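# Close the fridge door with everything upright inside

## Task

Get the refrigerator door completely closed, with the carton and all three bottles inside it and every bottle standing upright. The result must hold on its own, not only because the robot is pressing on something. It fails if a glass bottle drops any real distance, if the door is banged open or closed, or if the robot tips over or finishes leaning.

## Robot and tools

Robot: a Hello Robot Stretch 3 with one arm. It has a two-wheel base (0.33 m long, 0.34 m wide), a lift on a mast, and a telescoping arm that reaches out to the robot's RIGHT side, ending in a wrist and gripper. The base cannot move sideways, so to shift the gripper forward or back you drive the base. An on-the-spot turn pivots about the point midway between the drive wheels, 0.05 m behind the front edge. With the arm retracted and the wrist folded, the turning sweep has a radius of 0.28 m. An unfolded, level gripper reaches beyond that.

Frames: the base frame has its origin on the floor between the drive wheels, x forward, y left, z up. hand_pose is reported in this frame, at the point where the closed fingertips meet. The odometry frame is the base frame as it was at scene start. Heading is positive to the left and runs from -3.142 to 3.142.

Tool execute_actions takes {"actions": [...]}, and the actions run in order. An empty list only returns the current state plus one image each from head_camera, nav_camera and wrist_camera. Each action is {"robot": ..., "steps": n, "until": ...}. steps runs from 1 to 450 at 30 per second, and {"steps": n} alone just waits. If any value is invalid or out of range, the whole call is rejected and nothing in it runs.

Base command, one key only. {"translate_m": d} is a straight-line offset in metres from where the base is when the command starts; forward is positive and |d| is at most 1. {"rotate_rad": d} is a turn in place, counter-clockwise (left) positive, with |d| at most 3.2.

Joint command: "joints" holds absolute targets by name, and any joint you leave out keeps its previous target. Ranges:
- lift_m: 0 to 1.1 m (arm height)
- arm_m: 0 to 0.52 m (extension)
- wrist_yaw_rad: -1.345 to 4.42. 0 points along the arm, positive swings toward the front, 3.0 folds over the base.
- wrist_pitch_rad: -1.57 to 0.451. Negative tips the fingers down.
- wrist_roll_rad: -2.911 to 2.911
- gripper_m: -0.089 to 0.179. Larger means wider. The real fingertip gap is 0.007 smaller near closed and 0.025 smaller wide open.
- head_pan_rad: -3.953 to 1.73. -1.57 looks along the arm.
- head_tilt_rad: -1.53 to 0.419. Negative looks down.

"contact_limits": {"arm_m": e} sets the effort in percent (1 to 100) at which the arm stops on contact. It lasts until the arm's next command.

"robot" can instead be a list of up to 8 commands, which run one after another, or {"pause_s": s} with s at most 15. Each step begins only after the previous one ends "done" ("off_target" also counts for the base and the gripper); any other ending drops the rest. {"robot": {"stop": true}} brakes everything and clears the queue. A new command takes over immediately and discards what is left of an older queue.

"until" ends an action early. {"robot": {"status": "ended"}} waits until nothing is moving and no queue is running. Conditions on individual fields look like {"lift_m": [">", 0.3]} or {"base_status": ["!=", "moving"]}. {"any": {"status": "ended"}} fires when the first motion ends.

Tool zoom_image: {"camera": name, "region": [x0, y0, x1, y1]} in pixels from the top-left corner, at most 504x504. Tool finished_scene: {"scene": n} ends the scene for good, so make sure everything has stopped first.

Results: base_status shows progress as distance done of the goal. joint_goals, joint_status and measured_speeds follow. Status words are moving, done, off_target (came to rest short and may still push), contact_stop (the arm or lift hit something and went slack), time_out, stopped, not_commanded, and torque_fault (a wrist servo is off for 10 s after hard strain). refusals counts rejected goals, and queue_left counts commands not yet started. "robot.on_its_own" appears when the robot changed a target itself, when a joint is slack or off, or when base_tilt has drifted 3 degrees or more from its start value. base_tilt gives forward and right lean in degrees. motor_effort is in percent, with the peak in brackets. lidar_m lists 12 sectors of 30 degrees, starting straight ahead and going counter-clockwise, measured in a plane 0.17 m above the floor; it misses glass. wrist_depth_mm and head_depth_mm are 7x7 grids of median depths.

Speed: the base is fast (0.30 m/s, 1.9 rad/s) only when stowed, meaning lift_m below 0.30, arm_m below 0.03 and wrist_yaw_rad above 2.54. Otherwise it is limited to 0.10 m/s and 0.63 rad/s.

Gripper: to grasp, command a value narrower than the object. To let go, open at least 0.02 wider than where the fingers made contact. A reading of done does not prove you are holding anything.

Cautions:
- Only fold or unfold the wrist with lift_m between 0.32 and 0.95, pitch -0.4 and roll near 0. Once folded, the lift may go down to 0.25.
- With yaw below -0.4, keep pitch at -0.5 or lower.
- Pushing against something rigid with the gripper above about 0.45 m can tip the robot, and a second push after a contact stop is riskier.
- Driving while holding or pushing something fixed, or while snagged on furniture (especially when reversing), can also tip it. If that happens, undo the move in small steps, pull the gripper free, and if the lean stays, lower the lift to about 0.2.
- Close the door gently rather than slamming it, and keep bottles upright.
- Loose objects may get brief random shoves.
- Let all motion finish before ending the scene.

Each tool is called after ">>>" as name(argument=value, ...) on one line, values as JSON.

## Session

>>> execute_actions(actions=[])

Scene clock: 0.00 s.
robot.base_odometry: x=+0.000 y=+0.000 heading=+0.000 (m, m, rad; robot's odometry frame)
robot.turned_by_wheels: +0.000 (rad since the last result)
robot.turned_by_imu: +0.000 (rad since the last result)
robot.base_tilt: forward=+1.2 right=+1.0 (deg)
robot.lidar_m: 3.29 2.01 2.57 2.17 1.70 1.68 1.45 1.19 1.17 1.28 1.90 3.06
robot.head_depth_mm: 1848 2402 3200 3153 3167 3137 2623 / 1864 2420 3408 3417 3379 3321 2610 / 1851 2556 3680 3685 3675 3529 2613 / 1863 2723 3976 3969 - 3763 2591 / 1870 2775 3722 3657 3647 3557 2605 / 1875 2788 3309 3270 3234 3240 2589 / 1891 2779 2954 2956 2987 2954 2560
robot.base_status: not_commanded
robot.joint_positions: lift_m=+0.506 arm_m=+0.003 wrist_yaw_rad=+2.860 wrist_pitch_rad=-0.447 wrist_roll_rad=-0.015 gripper_m=+0.037 head_pan_rad=+0.018 head_tilt_rad=+0.006
robot.joint_goals: lift_m=+0.506 arm_m=+0.003 wrist_yaw_rad=+2.860 wrist_pitch_rad=-0.447 wrist_roll_rad=-0.015 gripper_m=+0.037 head_pan_rad=+0.018 head_tilt_rad=+0.006
robot.joint_status: lift_m=not_commanded arm_m=not_commanded wrist_yaw_rad=not_commanded wrist_pitch_rad=not_commanded wrist_roll_rad=not_commanded gripper_m=not_commanded head_pan_rad=not_commanded head_tilt_rad=not_commanded
robot.measured_speeds: translate_m=+0.000 rotate_rad=+0.000 lift_m=+0.000 arm_m=+0.000 wrist_yaw_rad=+0.000 wrist_pitch_rad=+0.000 wrist_roll_rad=+0.000 head_pan_rad=+0.000 head_tilt_rad=+0.000
robot: refusals=0 queue=idle queue_left=0
robot.motor_effort: left_wheel=-1 right_wheel=+0 lift_m=+40 arm_m=+0 wrist_yaw_rad=+1 wrist_pitch_rad=+6 wrist_roll_rad=+0 gripper_m=+0 head_pan_rad=+0 head_tilt_rad=+2 (%)
robot.hand_pose: x=+0.0400 y=+0.0641 z=+0.5119 quat_wxyz=(+0.252, +0.699, +0.061, +0.666) (m; robot's base frame)
robot.wrist_depth_mm: - - - - - - - / - - - - - - - / - - - - - - - / - - - - - - - / 914 - 937 887 902 895 855 / 761 - - 737 725 745 727 / 673 648 653 659 650 641 637
pictures: head_camera (sideways: a quarter turn clockwise sets it upright), nav_camera (sideways: a quarter turn counterclockwise sets it upright), wrist_camera
camera_calibration (this result's frames):
head_camera: T_world_to_cam=[[0.0533338, -0.0187925, -0.9984, 1.31365], [-0.081052, 0.996442, -0.0230854, 0.0332873], [0.995282, 0.0821536, 0.0516209, -0.116452], [0, 0, 0, 1]] pos_world=[0.048539, 0.00108485, 1.31833]
nav_camera: T_world_to_cam=[[0.0464682, 0.00713626, 0.998894, -1.26127], [0.0274855, -0.999605, 0.00586272, 0.0456132], [0.998542, 0.0271827, -0.046646, 0.0118562], [0, 0, 0, 1]] pos_world=[0.0455165, 0.0542737, 1.26016]
wrist_camera: T_world_to_cam=[[0.958445, -0.285262, -0.00286558, -0.0199109], [-0.170424, -0.564491, -0.807654, 0.486242], [0.228775, 0.774581, -0.589649, 0.409467], [0, 0, 0, 1]] pos_world=[0.00827495, -0.0483655, 0.6341]
Images, in order (width x height): head_camera 896x504, nav_camera 672x504, wrist_camera 644x364.

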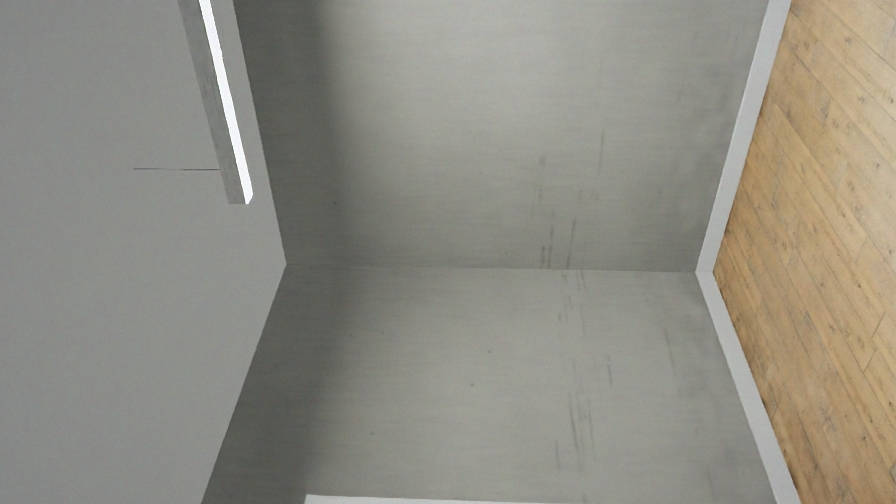

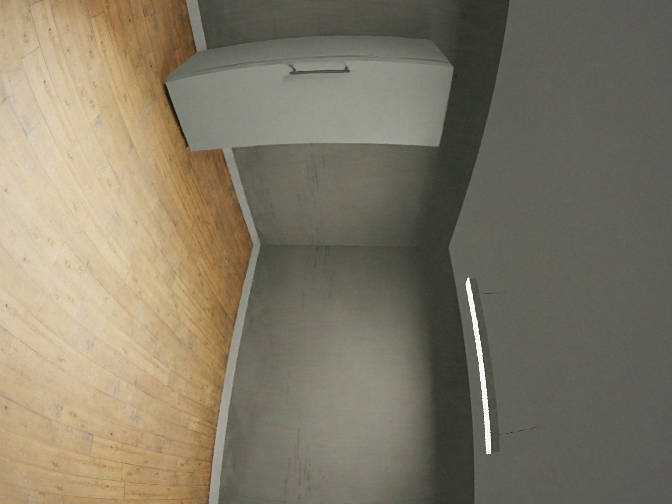

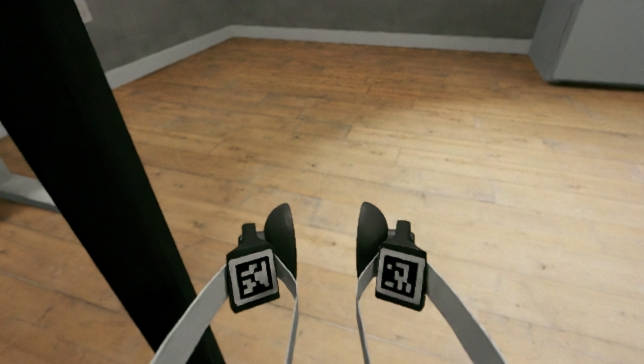

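>>> execute_actions(actions=[{"robot":[{"base":{"rotate_rad":0.95},"joints":{"lift_m":0.28,"head_pan_rad":-1.3,"head_tilt_rad":-0.7}},{"base":{"translate_m":1.0}},{"base":{"translate_m":0.75}}],"steps":450,"until":{"robot":{"status":"ended"}}}])

Scene clock: 12.40 s.
robot.base_odometry: x=+1.018 y=+1.423 heading=+0.950 (m, m, rad; robot's odometry frame)
robot.turned_by_wheels: +0.950 (rad since the last result)
robot.turned_by_imu: +0.982 (rad since the last result)
robot.base_tilt: forward=+1.3 right=+1.0 (deg)
robot.lidar_m: 0.82 0.86 1.19 1.65 1.73 1.76 2.92 3.06 3.19 0.65 0.66 0.85
robot.head_depth_mm: 2644 2926 2831 2124 1711 1431 1221 / 747 1034 2588 2132 1711 1431 1228 / 554 629 713 874 1142 1371 1232 / 568 634 723 819 958 1133 1235 / 572 634 716 825 968 1187 1230 / 588 658 748 869 1027 1267 1245 / 607 684 780 910 1093 1360 1237
robot.base_status: done (translate_m +0.7500 of +0.7500)
robot.joint_positions: lift_m=+0.281 arm_m=+0.003 wrist_yaw_rad=+2.860 wrist_pitch_rad=-0.448 wrist_roll_rad=-0.015 gripper_m=+0.037 head_pan_rad=-1.293 head_tilt_rad=-0.691
robot.joint_goals: lift_m=+0.280 arm_m=+0.003 wrist_yaw_rad=+2.860 wrist_pitch_rad=-0.448 wrist_roll_rad=-0.015 gripper_m=+0.037 head_pan_rad=-1.300 head_tilt_rad=-0.700
robot.joint_status: lift_m=done arm_m=not_commanded wrist_yaw_rad=not_commanded wrist_pitch_rad=not_commanded wrist_roll_rad=not_commanded gripper_m=not_commanded head_pan_rad=done head_tilt_rad=done
robot.measured_speeds: translate_m=+0.000 rotate_rad=+0.000 lift_m=+0.000 arm_m=+0.000 wrist_yaw_rad=+0.000 wrist_pitch_rad=+0.000 wrist_roll_rad=+0.000 head_pan_rad=+0.000 head_tilt_rad=+0.000
robot: refusals=0 queue=done queue_left=0
robot.motor_effort: left_wheel=-4(10) right_wheel=+2(6) lift_m=+21(40) arm_m=+0(0) wrist_yaw_rad=+0(0) wrist_pitch_rad=+6(6) wrist_roll_rad=+0(0) gripper_m=+0(0) head_pan_rad=-2(27) head_tilt_rad=-6(51) (%)
robot.hand_pose: x=+0.0399 y=+0.0640 z=+0.2865 quat_wxyz=(+0.252, +0.699, +0.061, +0.666) (m; robot's base frame)
robot.wrist_depth_mm: - - - - - 965 726 / - - - - - 997 744 / - 896 896 862 883 853 757 / 693 707 699 676 688 688 662 / 584 - 603 577 579 548 560 / 494 - - 483 469 470 476 / 446 - - 416 415 416 413
pictures: head_camera (sideways: a quarter turn clockwise sets it upright), nav_camera (sideways: a quarter turn counterclockwise sets it upright), wrist_camera
camera_calibration (this result's frames):
head_camera: T_world_to_cam=[[-0.183476, 0.571713, -0.799676, 1.05553], [0.942132, 0.334455, 0.0229521, -0.0328899], [0.280578, -0.749189, -0.599993, 0.735978], [0, 0, 0, 1]] pos_world=[0.018151, -0.0410717, 1.28642]
nav_camera: T_world_to_cam=[[0.191583, -0.64914, 0.736147, -0.919272], [-0.958559, -0.28489, -0.00175186, 0.0615434], [0.210858, -0.705305, -0.676819, 0.836735], [0, 0, 0, 1]] pos_world=[0.0586777, 0.01095, 1.24315]
wrist_camera: T_world_to_cam=[[0.958444, -0.285265, -0.00285925, -0.0205609], [-0.170599, -0.565094, -0.807196, 0.303999], [0.228649, 0.77414, -0.590277, 0.276825], [0, 0, 0, 1]] pos_world=[0.00827278, -0.0483782, 0.408731]
Images, in order (width x height): head_camera 896x504, nav_camera 672x504, wrist_camera 644x364.

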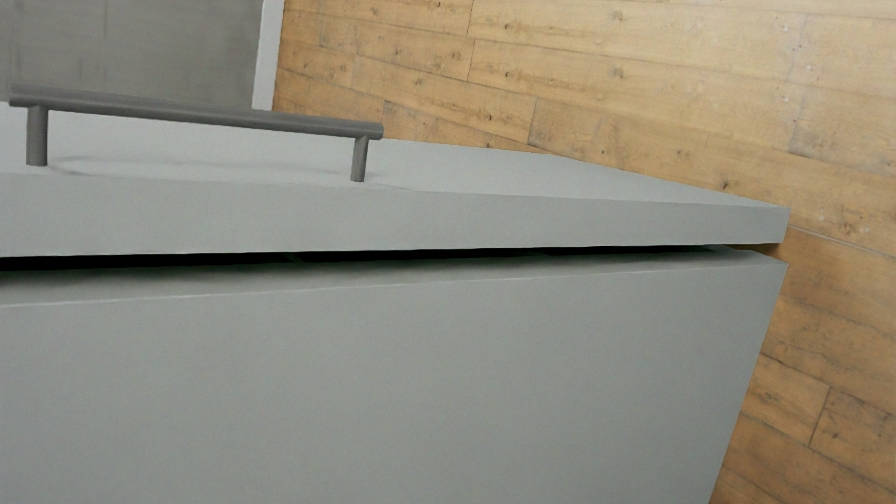

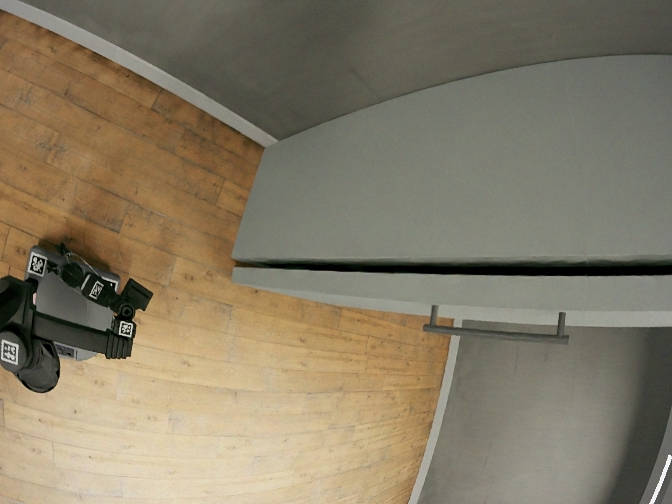

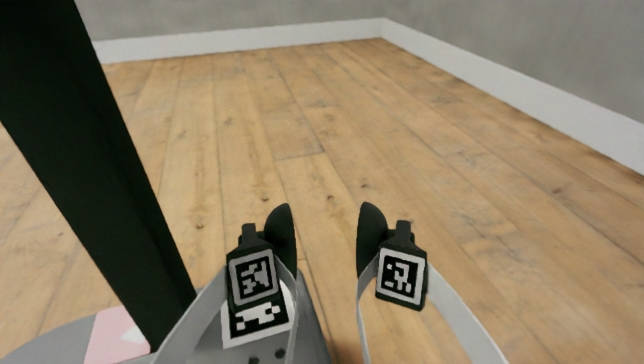

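>>> execute_actions(actions=[{"robot":[{"base":{"translate_m":0.24},"joints":{"lift_m":0.34,"wrist_pitch_rad":-0.4,"head_pan_rad":-1.57,"head_tilt_rad":-0.9}},{"joints":{"wrist_yaw_rad":0,"gripper_m":0.1}},{"joints":{"arm_m":0.2,"wrist_pitch_rad":-0.1}}],"steps":450,"until":{"robot":{"status":"ended"}}}])

Scene clock: 21.27 s.
robot.base_odometry: x=+1.158 y=+1.619 heading=+0.950 (m, m, rad; robot's odometry frame)
robot.turned_by_wheels: +0.000 (rad since the last result)
robot.turned_by_imu: +0.004 (rad since the last result)
robot.base_tilt: forward=+1.2 right=+1.0 (deg)
robot.lidar_m: 0.58 0.61 0.84 1.65 1.73 1.94 3.15 3.30 3.19 0.63 0.66 0.60
robot.head_depth_mm: 2793 2419 2012 1709 1463 1281 1137 / 563 689 1964 1715 1463 1311 1150 / 597 662 784 932 1361 - 1144 / 564 649 768 937 1195 1293 1148 / 556 640 755 917 1170 1291 1147 / 560 644 759 923 1177 1299 1155 / 563 650 766 938 1198 1295 1161
robot.base_status: done (translate_m +0.2400 of +0.2400)
robot.joint_positions: lift_m=+0.339 arm_m=+0.200 wrist_yaw_rad=+0.002 wrist_pitch_rad=-0.122 wrist_roll_rad=-0.015 gripper_m=+0.100 head_pan_rad=-1.563 head_tilt_rad=-0.889
robot.joint_goals: lift_m=+0.340 arm_m=+0.200 wrist_yaw_rad=+0.000 wrist_pitch_rad=-0.100 wrist_roll_rad=-0.015 gripper_m=+0.100 head_pan_rad=-1.570 head_tilt_rad=-0.900
robot.joint_status: lift_m=done arm_m=done wrist_yaw_rad=done wrist_pitch_rad=done wrist_roll_rad=not_commanded gripper_m=done head_pan_rad=done head_tilt_rad=done
robot.measured_speeds: translate_m=+0.000 rotate_rad=+0.000 lift_m=+0.000 arm_m=+0.000 wrist_yaw_rad=+0.000 wrist_pitch_rad=+0.000 wrist_roll_rad=+0.000 head_pan_rad=+0.000 head_tilt_rad=+0.000
robot: refusals=0 queue=done queue_left=0
robot.motor_effort: left_wheel=-4(14) right_wheel=+2(7) lift_m=+55(57) arm_m=+5(4) wrist_yaw_rad=-1(1) wrist_pitch_rad=+8(9) wrist_roll_rad=+0(0) gripper_m=+1(80) head_pan_rad=-2(18) head_tilt_rad=-8(28) (%)
robot.hand_pose: x=-0.0210 y=-0.5962 z=+0.4232 quat_wxyz=(+0.711, +0.044, -0.700, -0.042) (m; robot's base frame)
robot.wrist_depth_mm: 173 172 172 281 173 - - / 181 180 179 312 181 - - / 189 189 188 260 192 - - / 199 198 198 257 200 - - / 210 209 207 249 211 - - / 223 219 222 245 225 854 811 / 236 236 234 255 242 665 642
pictures: head_camera (sideways: a quarter turn clockwise sets it upright), nav_camera (sideways: a quarter turn counterclockwise sets it upright), wrist_camera
camera_calibration (this result's frames):
head_camera: T_world_to_cam=[[-0.025279, 0.745069, -0.666508, 0.881004], [0.997268, 0.0650877, 0.0349357, -0.0488201], [0.069411, -0.663804, -0.744679, 0.925458], [0, 0, 0, 1]] pos_world=[0.00672072, -0.0389092, 1.27807]
nav_camera: T_world_to_cam=[[0.0123198, -0.807909, 0.589179, -0.726671], [-0.999828, -0.0181046, -0.0039192, 0.064616], [0.0138332, -0.589029, -0.807993, 1.00852], [0, 0, 0, 1]] pos_world=[0.0596064, 0.00813383, 1.24327]
wrist_camera: T_world_to_cam=[[-0.999976, 0.00456975, -0.00528442, -0.0173873], [0.00641245, 0.300158, -0.953868, 0.612479], [-0.00277278, -0.953879, -0.30018, -0.275255], [0, 0, 0, 1]] pos_world=[-0.0220776, -0.44632, 0.501506]
Images, in order (width x height): head_camera 896x504, nav_camera 672x504, wrist_camera 644x364.

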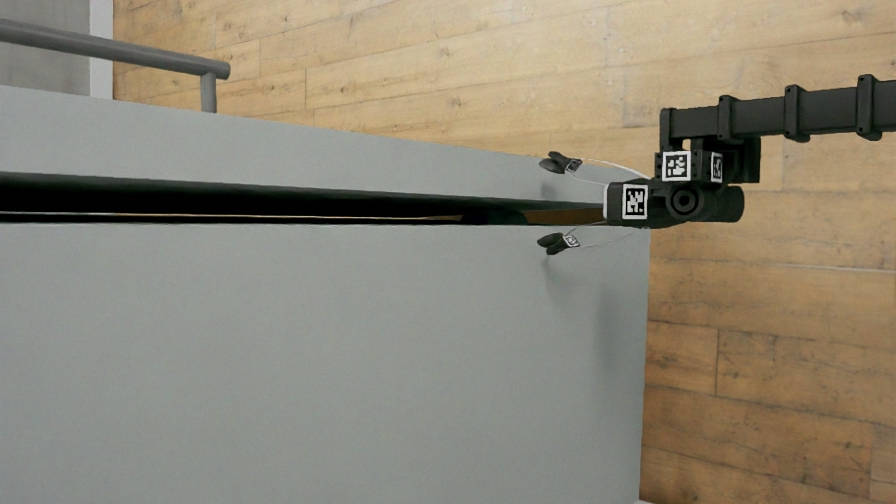

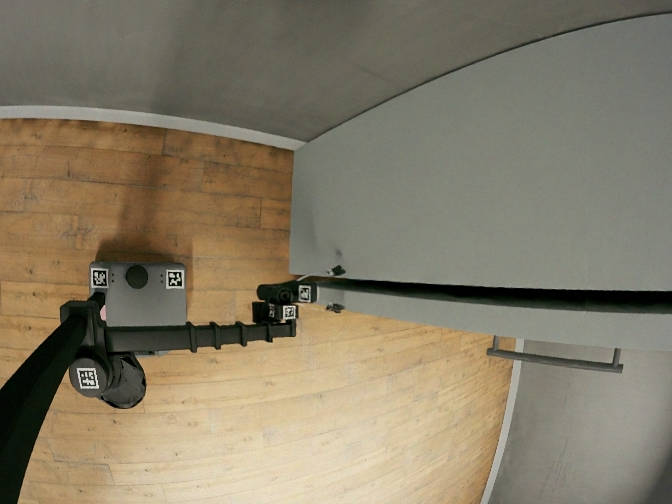

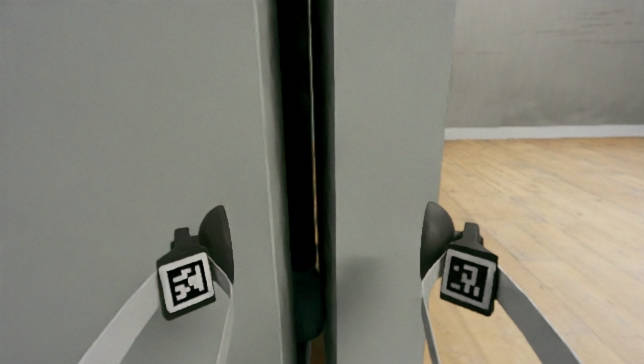

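>>> execute_actions(actions=[{"robot":[{"base":{"translate_m":-0.05},"joints":{"lift_m":0.37}},{"joints":{"arm_m":0.275},"contact_limits":{"arm_m":15}},{"base":{"translate_m":-0.15}}],"steps":450,"until":{"robot":{"status":"ended"}}}])

Scene clock: 27.33 s.
robot.base_odometry: x=+1.041 y=+1.456 heading=+0.950 (m, m, rad; robot's odometry frame)
robot.turned_by_wheels: +0.000 (rad since the last result)
robot.turned_by_imu: +0.001 (rad since the last result)
robot.base_tilt: forward=+1.2 right=+1.1 (deg)
robot.lidar_m: 0.78 0.82 1.13 1.65 1.72 1.79 2.96 3.09 3.21 0.66 0.67 0.81
robot.head_depth_mm: 2842 2528 2037 1695 1458 1286 1133 / 2815 2452 2030 1714 1497 1285 1162 / 580 668 803 1020 1506 1262 1148 / 685 798 965 1203 1434 1295 1146 / 1018 1188 1393 1545 1392 1289 1147 / 1002 1193 816 947 1165 1298 1155 / 581 644 757 927 1178 1300 1151
robot.base_status: done (translate_m -0.1500 of -0.1500)
robot.joint_positions: lift_m=+0.369 arm_m=+0.275 wrist_yaw_rad=+0.003 wrist_pitch_rad=-0.121 wrist_roll_rad=-0.015 gripper_m=+0.100 head_pan_rad=-1.563 head_tilt_rad=-0.889
robot.joint_goals: lift_m=+0.370 arm_m=+0.275 wrist_yaw_rad=+0.000 wrist_pitch_rad=-0.100 wrist_roll_rad=-0.015 gripper_m=+0.100 head_pan_rad=-1.570 head_tilt_rad=-0.900
robot.joint_status: lift_m=done arm_m=done wrist_yaw_rad=done wrist_pitch_rad=done wrist_roll_rad=not_commanded gripper_m=done head_pan_rad=done head_tilt_rad=done
robot.measured_speeds: translate_m=+0.000 rotate_rad=+0.000 lift_m=+0.000 arm_m=+0.000 wrist_yaw_rad=+0.000 wrist_pitch_rad=+0.000 wrist_roll_rad=+0.000 head_pan_rad=+0.000 head_tilt_rad=+0.000
robot: refusals=0 queue=done queue_left=0
robot.motor_effort: left_wheel=-3(9) right_wheel=+2(10) lift_m=+55(57) arm_m=+2(5) wrist_yaw_rad=-2(16) wrist_pitch_rad=+8(8) wrist_roll_rad=+0(0) gripper_m=+0(4) head_pan_rad=-3(2) head_tilt_rad=-7(8) (%)
robot.contact_limits: arm_m 15 (drawing in: default 33, maximum 54; extending or still: default 46, maximum 75)
robot.hand_pose: x=-0.0207 y=-0.6713 z=+0.4533 quat_wxyz=(+0.711, +0.045, -0.700, -0.042) (m; robot's base frame)
robot.wrist_depth_mm: 584 577 261 130 143 - - / 606 555 326 136 - - - / 655 646 425 143 - - - / 478 523 633 149 - - - / 349 477 382 157 173 - - / 358 415 364 167 790 904 853 / 376 413 596 180 668 697 688
pictures: head_camera (sideways: a quarter turn clockwise sets it upright), nav_camera (sideways: a quarter turn counterclockwise sets it upright), wrist_camera
camera_calibration (this result's frames):
head_camera: T_world_to_cam=[[-0.0252791, 0.745071, -0.666506, 0.881002], [0.997268, 0.0650877, 0.0349358, -0.0488203], [0.069411, -0.663802, -0.74468, 0.92546], [0, 0, 0, 1]] pos_world=[0.00672072, -0.0389091, 1.27807]
nav_camera: T_world_to_cam=[[0.01232, -0.80791, 0.589177, -0.726669], [-0.999828, -0.0181047, -0.00391922, 0.0646161], [0.0138332, -0.589028, -0.807994, 1.00852], [0, 0, 0, 1]] pos_world=[0.0596064, 0.00813396, 1.24327]
wrist_camera: T_world_to_cam=[[-0.99998, 0.00353562, -0.00528692, -0.0173186], [0.00610372, 0.299792, -0.953985, 0.663526], [-0.00178795, -0.953998, -0.299807, -0.338113], [0, 0, 0, 1]] pos_world=[-0.0219728, -0.521418, 0.531534]
Images, in order (width x height): head_camera 896x504, nav_camera 672x504, wrist_camera 644x364.

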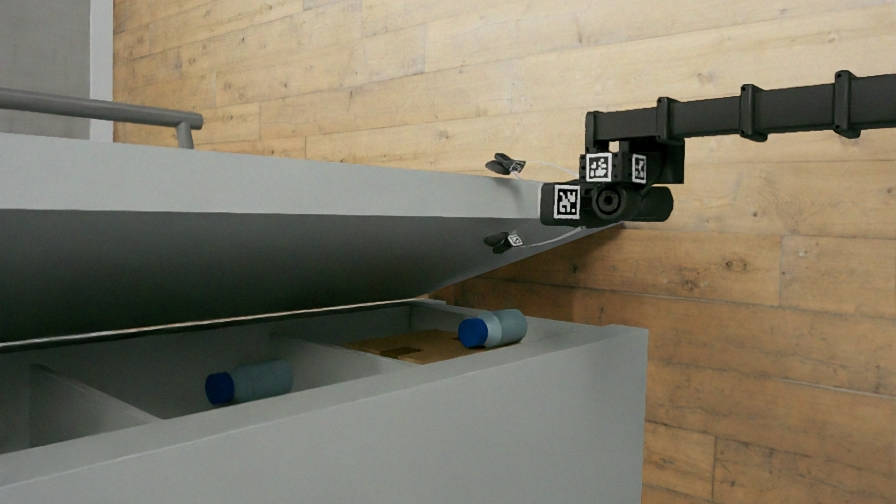

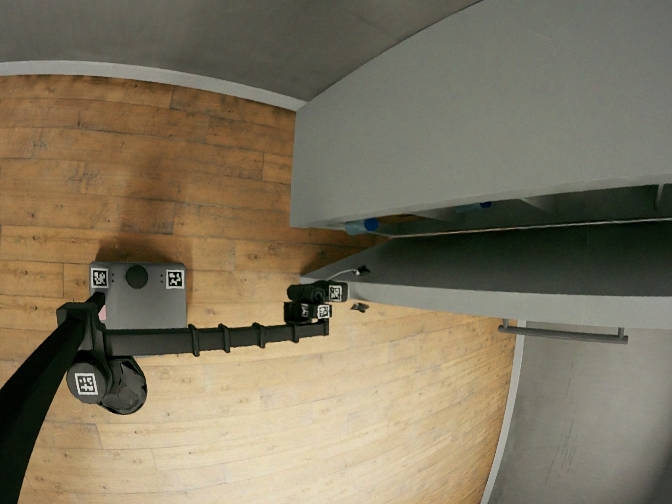

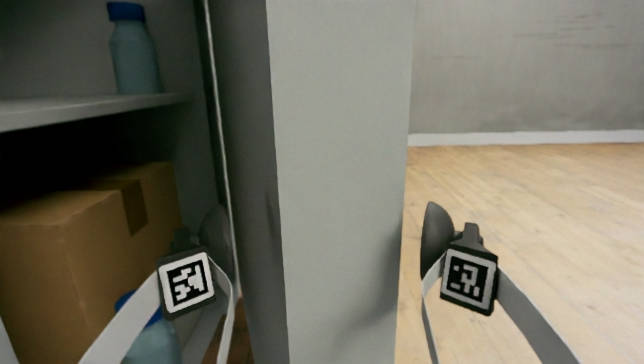

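>>> execute_actions(actions=[{"robot":[{"joints":{"gripper_m":0.175,"arm_m":0.34}},{"base":{"translate_m":-0.08}},{"joints":{"arm_m":0.39}},{"base":{"translate_m":-0.08}},{"joints":{"arm_m":0.45}},{"base":{"translate_m":-0.07}},{"joints":{"arm_m":0.52}},{"base":{"translate_m":-0.07}}],"steps":450,"until":{"robot":{"status":"ended"}}},{"steps":100,"until":{"robot":{"status":"ended"}}},{"robot":{"joints":{"arm_m":0.0,"head_pan_rad":-1.2,"head_tilt_rad":-0.75}},"steps":450,"until":{"robot":{"status":"ended"}}}])

Scene clock: 45.93 s.
robot.base_odometry: x=+0.867 y=+1.212 heading=+0.950 (m, m, rad; robot's odometry frame)
robot.turned_by_wheels: +0.000 (rad since the last result)
robot.turned_by_imu: +0.003 (rad since the last result)
robot.base_tilt: forward=+1.2 right=+1.0 (deg)
robot.lidar_m: 1.08 1.13 1.57 1.66 1.59 2.41 2.66 2.79 3.21 1.09 0.82 0.91
robot.head_depth_mm: 961 1061 1170 1339 1502 1369 1187 / 1017 1131 1267 1448 1581 1379 1189 / 1082 1205 1366 1579 1621 1381 1200 / 1127 1266 1434 1634 1631 1383 1199 / 1146 1274 1405 1361 1433 1382 1201 / 1193 1011 939 1031 1194 1381 1214 / 685 755 872 1045 1317 1391 1210
robot.base_status: done (translate_m -0.0700 of -0.0700)
robot.joint_positions: lift_m=+0.369 arm_m=+0.003 wrist_yaw_rad=+0.002 wrist_pitch_rad=-0.121 wrist_roll_rad=-0.013 gripper_m=+0.175 head_pan_rad=-1.207 head_tilt_rad=-0.754
robot.joint_goals: lift_m=+0.370 arm_m=+0.000 wrist_yaw_rad=+0.000 wrist_pitch_rad=-0.100 wrist_roll_rad=-0.013 gripper_m=+0.175 head_pan_rad=-1.200 head_tilt_rad=-0.750
robot.joint_status: lift_m=done arm_m=done wrist_yaw_rad=done wrist_pitch_rad=done wrist_roll_rad=not_commanded gripper_m=done head_pan_rad=done head_tilt_rad=done
robot.measured_speeds: translate_m=+0.000 rotate_rad=+0.000 lift_m=+0.000 arm_m=+0.000 wrist_yaw_rad=+0.000 wrist_pitch_rad=+0.000 wrist_roll_rad=+0.000 head_pan_rad=+0.000 head_tilt_rad=+0.000
robot: refusals=0 queue=done queue_left=0
robot.motor_effort: left_wheel=-3(22) right_wheel=+2(10) lift_m=+56(55) arm_m=-4(8) wrist_yaw_rad=-1(21) wrist_pitch_rad=+8(10) wrist_roll_rad=-1(1) gripper_m=+0(84) head_pan_rad=+3(20) head_tilt_rad=+3(19) (%)
robot.hand_pose: x=-0.0211 y=-0.3994 z=+0.4533 quat_wxyz=(+0.711, +0.044, -0.701, -0.042) (m; robot's base frame)
robot.wrist_depth_mm: 818 849 854 782 - - - / 825 892 854 825 - - - / 908 938 891 865 - - - / 689 959 935 894 - - - / 668 995 - 947 - - - / 654 894 882 881 885 810 898 / 662 711 711 696 686 695 660
pictures: head_camera (sideways: a quarter turn clockwise sets it upright), nav_camera (sideways: a quarter turn counterclockwise sets it upright), wrist_camera
camera_calibration (this result's frames):
head_camera: T_world_to_cam=[[-0.249438, 0.599673, -0.760377, 1.0047], [0.910426, 0.412796, 0.0268914, -0.037823], [0.330007, -0.685559, -0.648925, 0.79933], [0, 0, 0, 1]] pos_world=[0.0212624, -0.0388925, 1.28368]
nav_camera: T_world_to_cam=[[0.262702, -0.672243, 0.692154, -0.862373], [-0.930545, -0.36617, -0.00245414, 0.0622866], [0.255096, -0.643436, -0.721745, 0.894897], [0, 0, 0, 1]] pos_world=[0.0562234, 0.0188924, 1.24294]
wrist_camera: T_world_to_cam=[[-0.999963, 0.00512526, -0.00693276, -0.0172476], [0.00815045, 0.299791, -0.95397, 0.582064], [-0.00281096, -0.953991, -0.299822, -0.0787814], [0, 0, 0, 1]] pos_world=[-0.0222125, -0.249566, 0.531531]
Images, in order (width x height): head_camera 896x504, nav_camera 672x504, wrist_camera 644x364.

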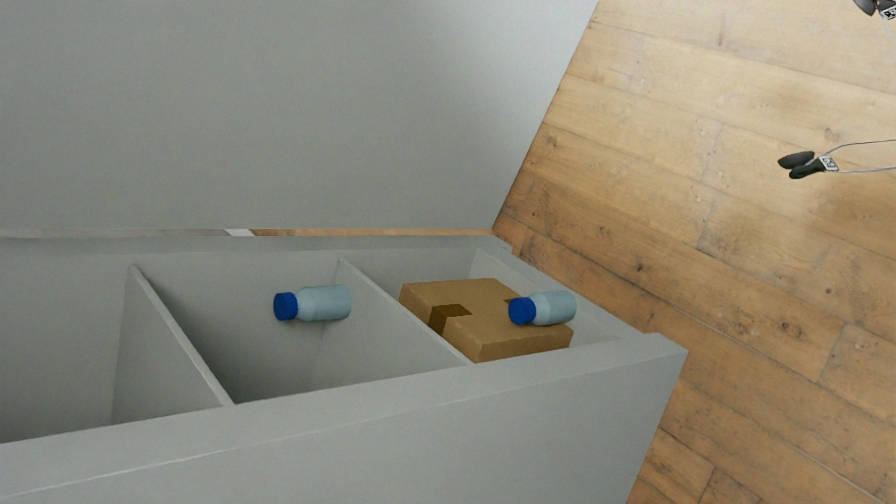

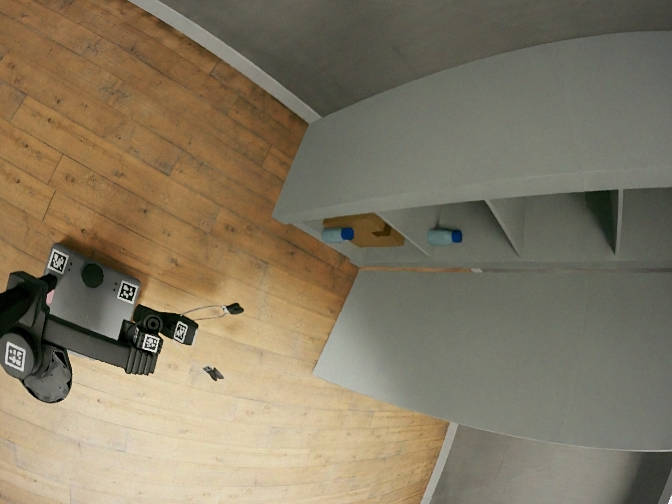

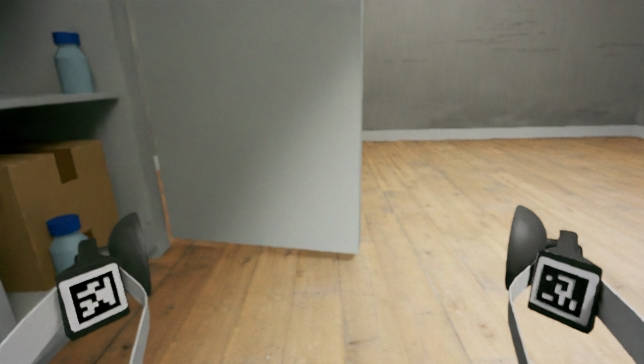

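>>> execute_actions(actions=[{"robot":[{"base":{"rotate_rad":1.27},"joints":{"lift_m":0.105,"gripper_m":0.12,"head_pan_rad":-1.57,"head_tilt_rad":-0.9}},{"base":{"translate_m":-0.69},"joints":{"arm_m":0.12}}],"steps":450,"until":{"robot":{"status":"ended"}}}])

Scene clock: 60.23 s.
robot.base_odometry: x=+1.284 y=+0.662 heading=+2.220 (m, m, rad; robot's odometry frame)
robot.turned_by_wheels: +1.270 (rad since the last result)
robot.turned_by_imu: +1.290 (rad since the last result)
robot.base_tilt: forward=+1.2 right=+1.0 (deg)
robot.lidar_m: 2.32 2.05 2.67 2.49 2.49 2.85 2.45 0.43 0.51 0.71 0.71 1.46
robot.head_depth_mm: 834 932 1035 1156 1257 1240 1138 / 905 1153 1124 1296 1406 1287 1162 / 909 1255 1214 1206 1378 1290 1113 / 913 1218 1227 1179 1371 1293 1149 / 919 1183 1234 1078 1334 1302 1151 / 809 716 823 1632 1483 1295 1156 / 606 1223 1450 1650 1485 1298 1153
robot.base_status: done (translate_m -0.6900 of -0.6900)
robot.joint_positions: lift_m=+0.106 arm_m=+0.120 wrist_yaw_rad=+0.002 wrist_pitch_rad=-0.121 wrist_roll_rad=-0.013 gripper_m=+0.120 head_pan_rad=-1.563 head_tilt_rad=-0.889
robot.joint_goals: lift_m=+0.105 arm_m=+0.120 wrist_yaw_rad=+0.000 wrist_pitch_rad=-0.100 wrist_roll_rad=-0.013 gripper_m=+0.120 head_pan_rad=-1.570 head_tilt_rad=-0.900
robot.joint_status: lift_m=done arm_m=done wrist_yaw_rad=done wrist_pitch_rad=done wrist_roll_rad=not_commanded gripper_m=done head_pan_rad=done head_tilt_rad=done
robot.measured_speeds: translate_m=+0.000 rotate_rad=+0.000 lift_m=+0.000 arm_m=+0.000 wrist_yaw_rad=+0.000 wrist_pitch_rad=+0.000 wrist_roll_rad=+0.000 head_pan_rad=+0.000 head_tilt_rad=+0.000
robot: refusals=0 queue=done queue_left=0
robot.motor_effort: left_wheel=-3(10) right_wheel=+2(5) lift_m=+21(54) arm_m=+5(5) wrist_yaw_rad=-1(1) wrist_pitch_rad=+8(8) wrist_roll_rad=-1(1) gripper_m=+0(84) head_pan_rad=-2(19) head_tilt_rad=-7(29) (%)
robot.hand_pose: x=-0.0211 y=-0.5162 z=+0.1894 quat_wxyz=(+0.711, +0.044, -0.701, -0.042) (m; robot's base frame)
robot.wrist_depth_mm: 289 386 571 390 426 437 358 / 299 358 629 411 452 458 362 / 317 332 613 426 471 475 363 / 774 346 444 420 466 490 367 / 583 355 394 431 466 506 371 / 462 365 428 443 438 - 396 / 364 361 357 355 351 347 346
pictures: head_camera (sideways: a quarter turn clockwise sets it upright), nav_camera (sideways: a quarter turn counterclockwise sets it upright), wrist_camera
camera_calibration (this result's frames):
head_camera: T_world_to_cam=[[-0.0254809, 0.745168, -0.666389, 0.880851], [0.99725, 0.0653513, 0.0349449, -0.0488319], [0.0695892, -0.663667, -0.744785, 0.925594], [0, 0, 0, 1]] pos_world=[0.00673119, -0.0389052, 1.27806]
nav_camera: T_world_to_cam=[[0.0125386, -0.807999, 0.58905, -0.726505], [-0.999823, -0.0183738, -0.0039209, 0.0646182], [0.0139912, -0.588897, -0.808087, 1.00864], [0, 0, 0, 1]] pos_world=[0.0596041, 0.00815759, 1.24327]
wrist_camera: T_world_to_cam=[[-0.999963, 0.00512935, -0.00693542, -0.0184773], [0.00815306, 0.299399, -0.954093, 0.365207], [-0.00281742, -0.954114, -0.299429, -0.269422], [0, 0, 0, 1]] pos_world=[-0.0222132, -0.366307, 0.26764]
Images, in order (width x height): head_camera 896x504, nav_camera 672x504, wrist_camera 644x364.

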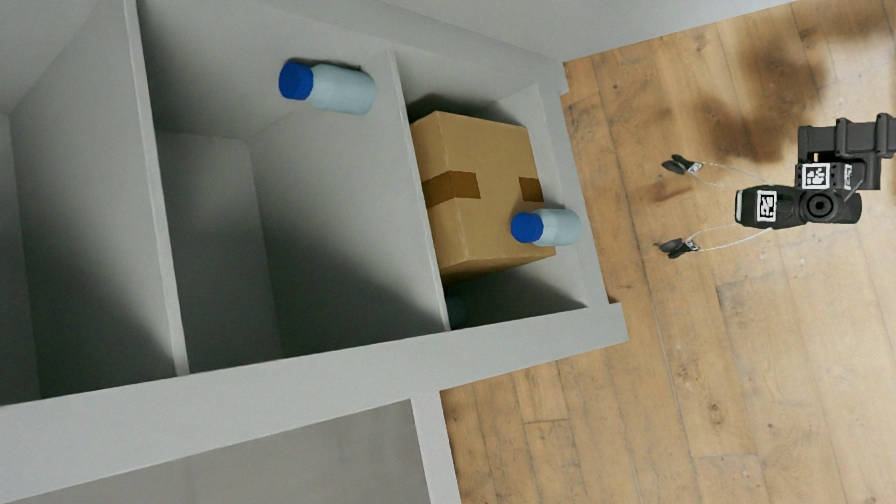

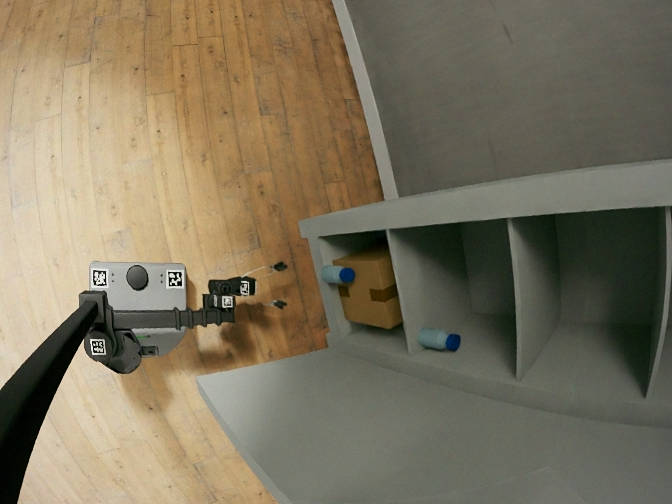

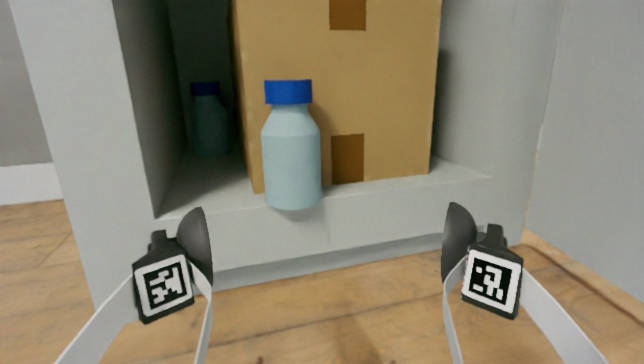

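>>> execute_actions(actions=[{"robot":[{"base":{"translate_m":0.04}},{"joints":{"arm_m":0.33,"gripper_m":0.11}}],"steps":450,"until":{"robot":{"status":"ended"}}}])

Scene clock: 64.63 s.
robot.base_odometry: x=+1.260 y=+0.694 heading=+2.220 (m, m, rad; robot's odometry frame)
robot.turned_by_wheels: +0.000 (rad since the last result)
robot.turned_by_imu: +0.001 (rad since the last result)
robot.base_tilt: forward=+1.2 right=+1.0 (deg)
robot.lidar_m: 2.29 2.02 2.62 2.50 2.50 2.87 2.48 0.47 0.57 0.70 0.70 1.45
robot.head_depth_mm: 872 1001 1059 1215 1386 1257 1135 / 903 1218 1215 1234 1399 1289 1140 / 911 1247 1221 1186 1370 1248 1154 / 913 1209 1225 1183 1371 1288 1145 / 918 747 885 1019 1347 1300 1149 / 604 702 1429 1675 1487 1299 1154 / 1088 1240 1442 1662 1487 1301 1155
robot.base_status: done (translate_m +0.0400 of +0.0400)
robot.joint_positions: lift_m=+0.106 arm_m=+0.330 wrist_yaw_rad=+0.002 wrist_pitch_rad=-0.121 wrist_roll_rad=-0.013 gripper_m=+0.110 head_pan_rad=-1.563 head_tilt_rad=-0.889
robot.joint_goals: lift_m=+0.105 arm_m=+0.330 wrist_yaw_rad=+0.000 wrist_pitch_rad=-0.100 wrist_roll_rad=-0.013 gripper_m=+0.110 head_pan_rad=-1.570 head_tilt_rad=-0.900
robot.joint_status: lift_m=done arm_m=done wrist_yaw_rad=done wrist_pitch_rad=done wrist_roll_rad=not_commanded gripper_m=done head_pan_rad=done head_tilt_rad=done
robot.measured_speeds: translate_m=+0.000 rotate_rad=+0.000 lift_m=+0.000 arm_m=+0.000 wrist_yaw_rad=+0.000 wrist_pitch_rad=+0.000 wrist_roll_rad=+0.000 head_pan_rad=+0.000 head_tilt_rad=+0.000
robot: refusals=0 queue=done queue_left=0
robot.motor_effort: left_wheel=-4(6) right_wheel=+2(6) lift_m=+22(21) arm_m=+4(4) wrist_yaw_rad=-1(1) wrist_pitch_rad=+8(8) wrist_roll_rad=-1(1) gripper_m=+0(47) head_pan_rad=-2(2) head_tilt_rad=-7(8) (%)
robot.hand_pose: x=-0.0211 y=-0.7262 z=+0.1894 quat_wxyz=(+0.711, +0.044, -0.701, -0.042) (m; robot's base frame)
robot.wrist_depth_mm: 232 467 183 190 207 225 280 / 223 412 241 188 216 238 293 / 217 412 419 152 227 247 311 / 217 386 405 155 240 267 320 / 208 301 281 156 249 283 299 / 202 248 227 165 220 249 269 / 188 184 190 176 222 250 314
pictures: head_camera (sideways: a quarter turn clockwise sets it upright), nav_camera (sideways: a quarter turn counterclockwise sets it upright), wrist_camera
camera_calibration (this result's frames):
head_camera: T_world_to_cam=[[-0.0254461, 0.74517, -0.666389, 0.880851], [0.997253, 0.0653047, 0.0349449, -0.048832], [0.0695582, -0.66367, -0.744785, 0.925594], [0, 0, 0, 1]] pos_world=[0.00672937, -0.0389052, 1.27806]
nav_camera: T_world_to_cam=[[0.0125009, -0.808, 0.58905, -0.726505], [-0.999824, -0.0183271, -0.0039209, 0.0646182], [0.0139636, -0.588898, -0.808087, 1.00864], [0, 0, 0, 1]] pos_world=[0.0596045, 0.00815509, 1.24327]
wrist_camera: T_world_to_cam=[[-0.999963, 0.00513585, -0.00693549, -0.017397], [0.00815508, 0.299398, -0.954093, 0.428081], [-0.00282361, -0.954114, -0.299429, -0.469788], [0, 0, 0, 1]] pos_world=[-0.0222139, -0.576309, 0.26764]
Images, in order (width x height): head_camera 896x504, nav_camera 672x504, wrist_camera 644x364.

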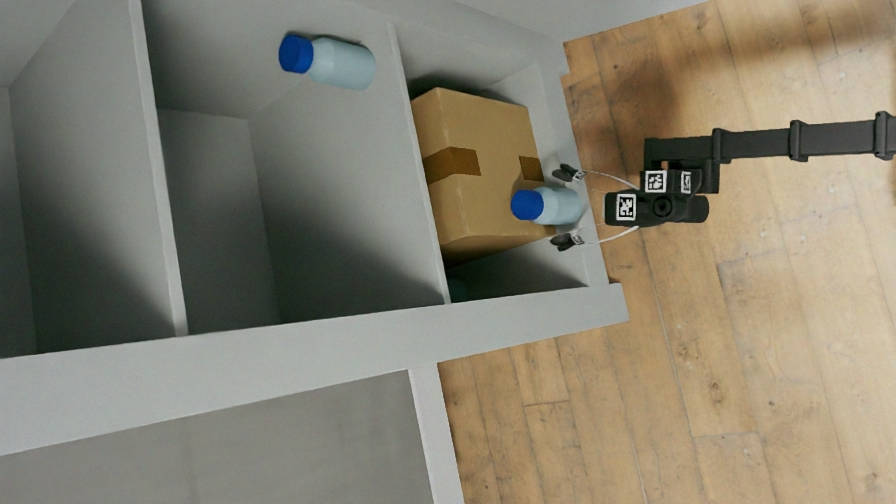

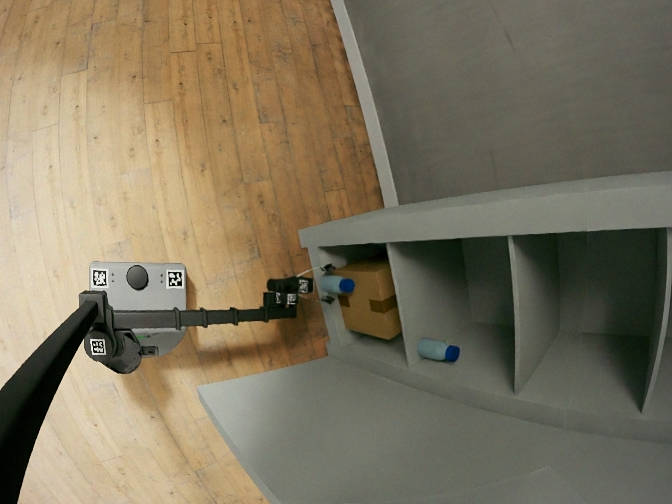

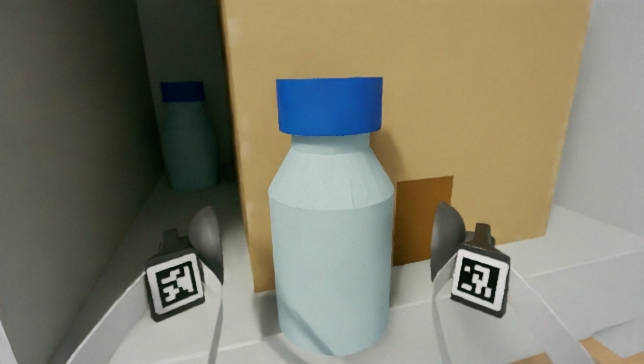

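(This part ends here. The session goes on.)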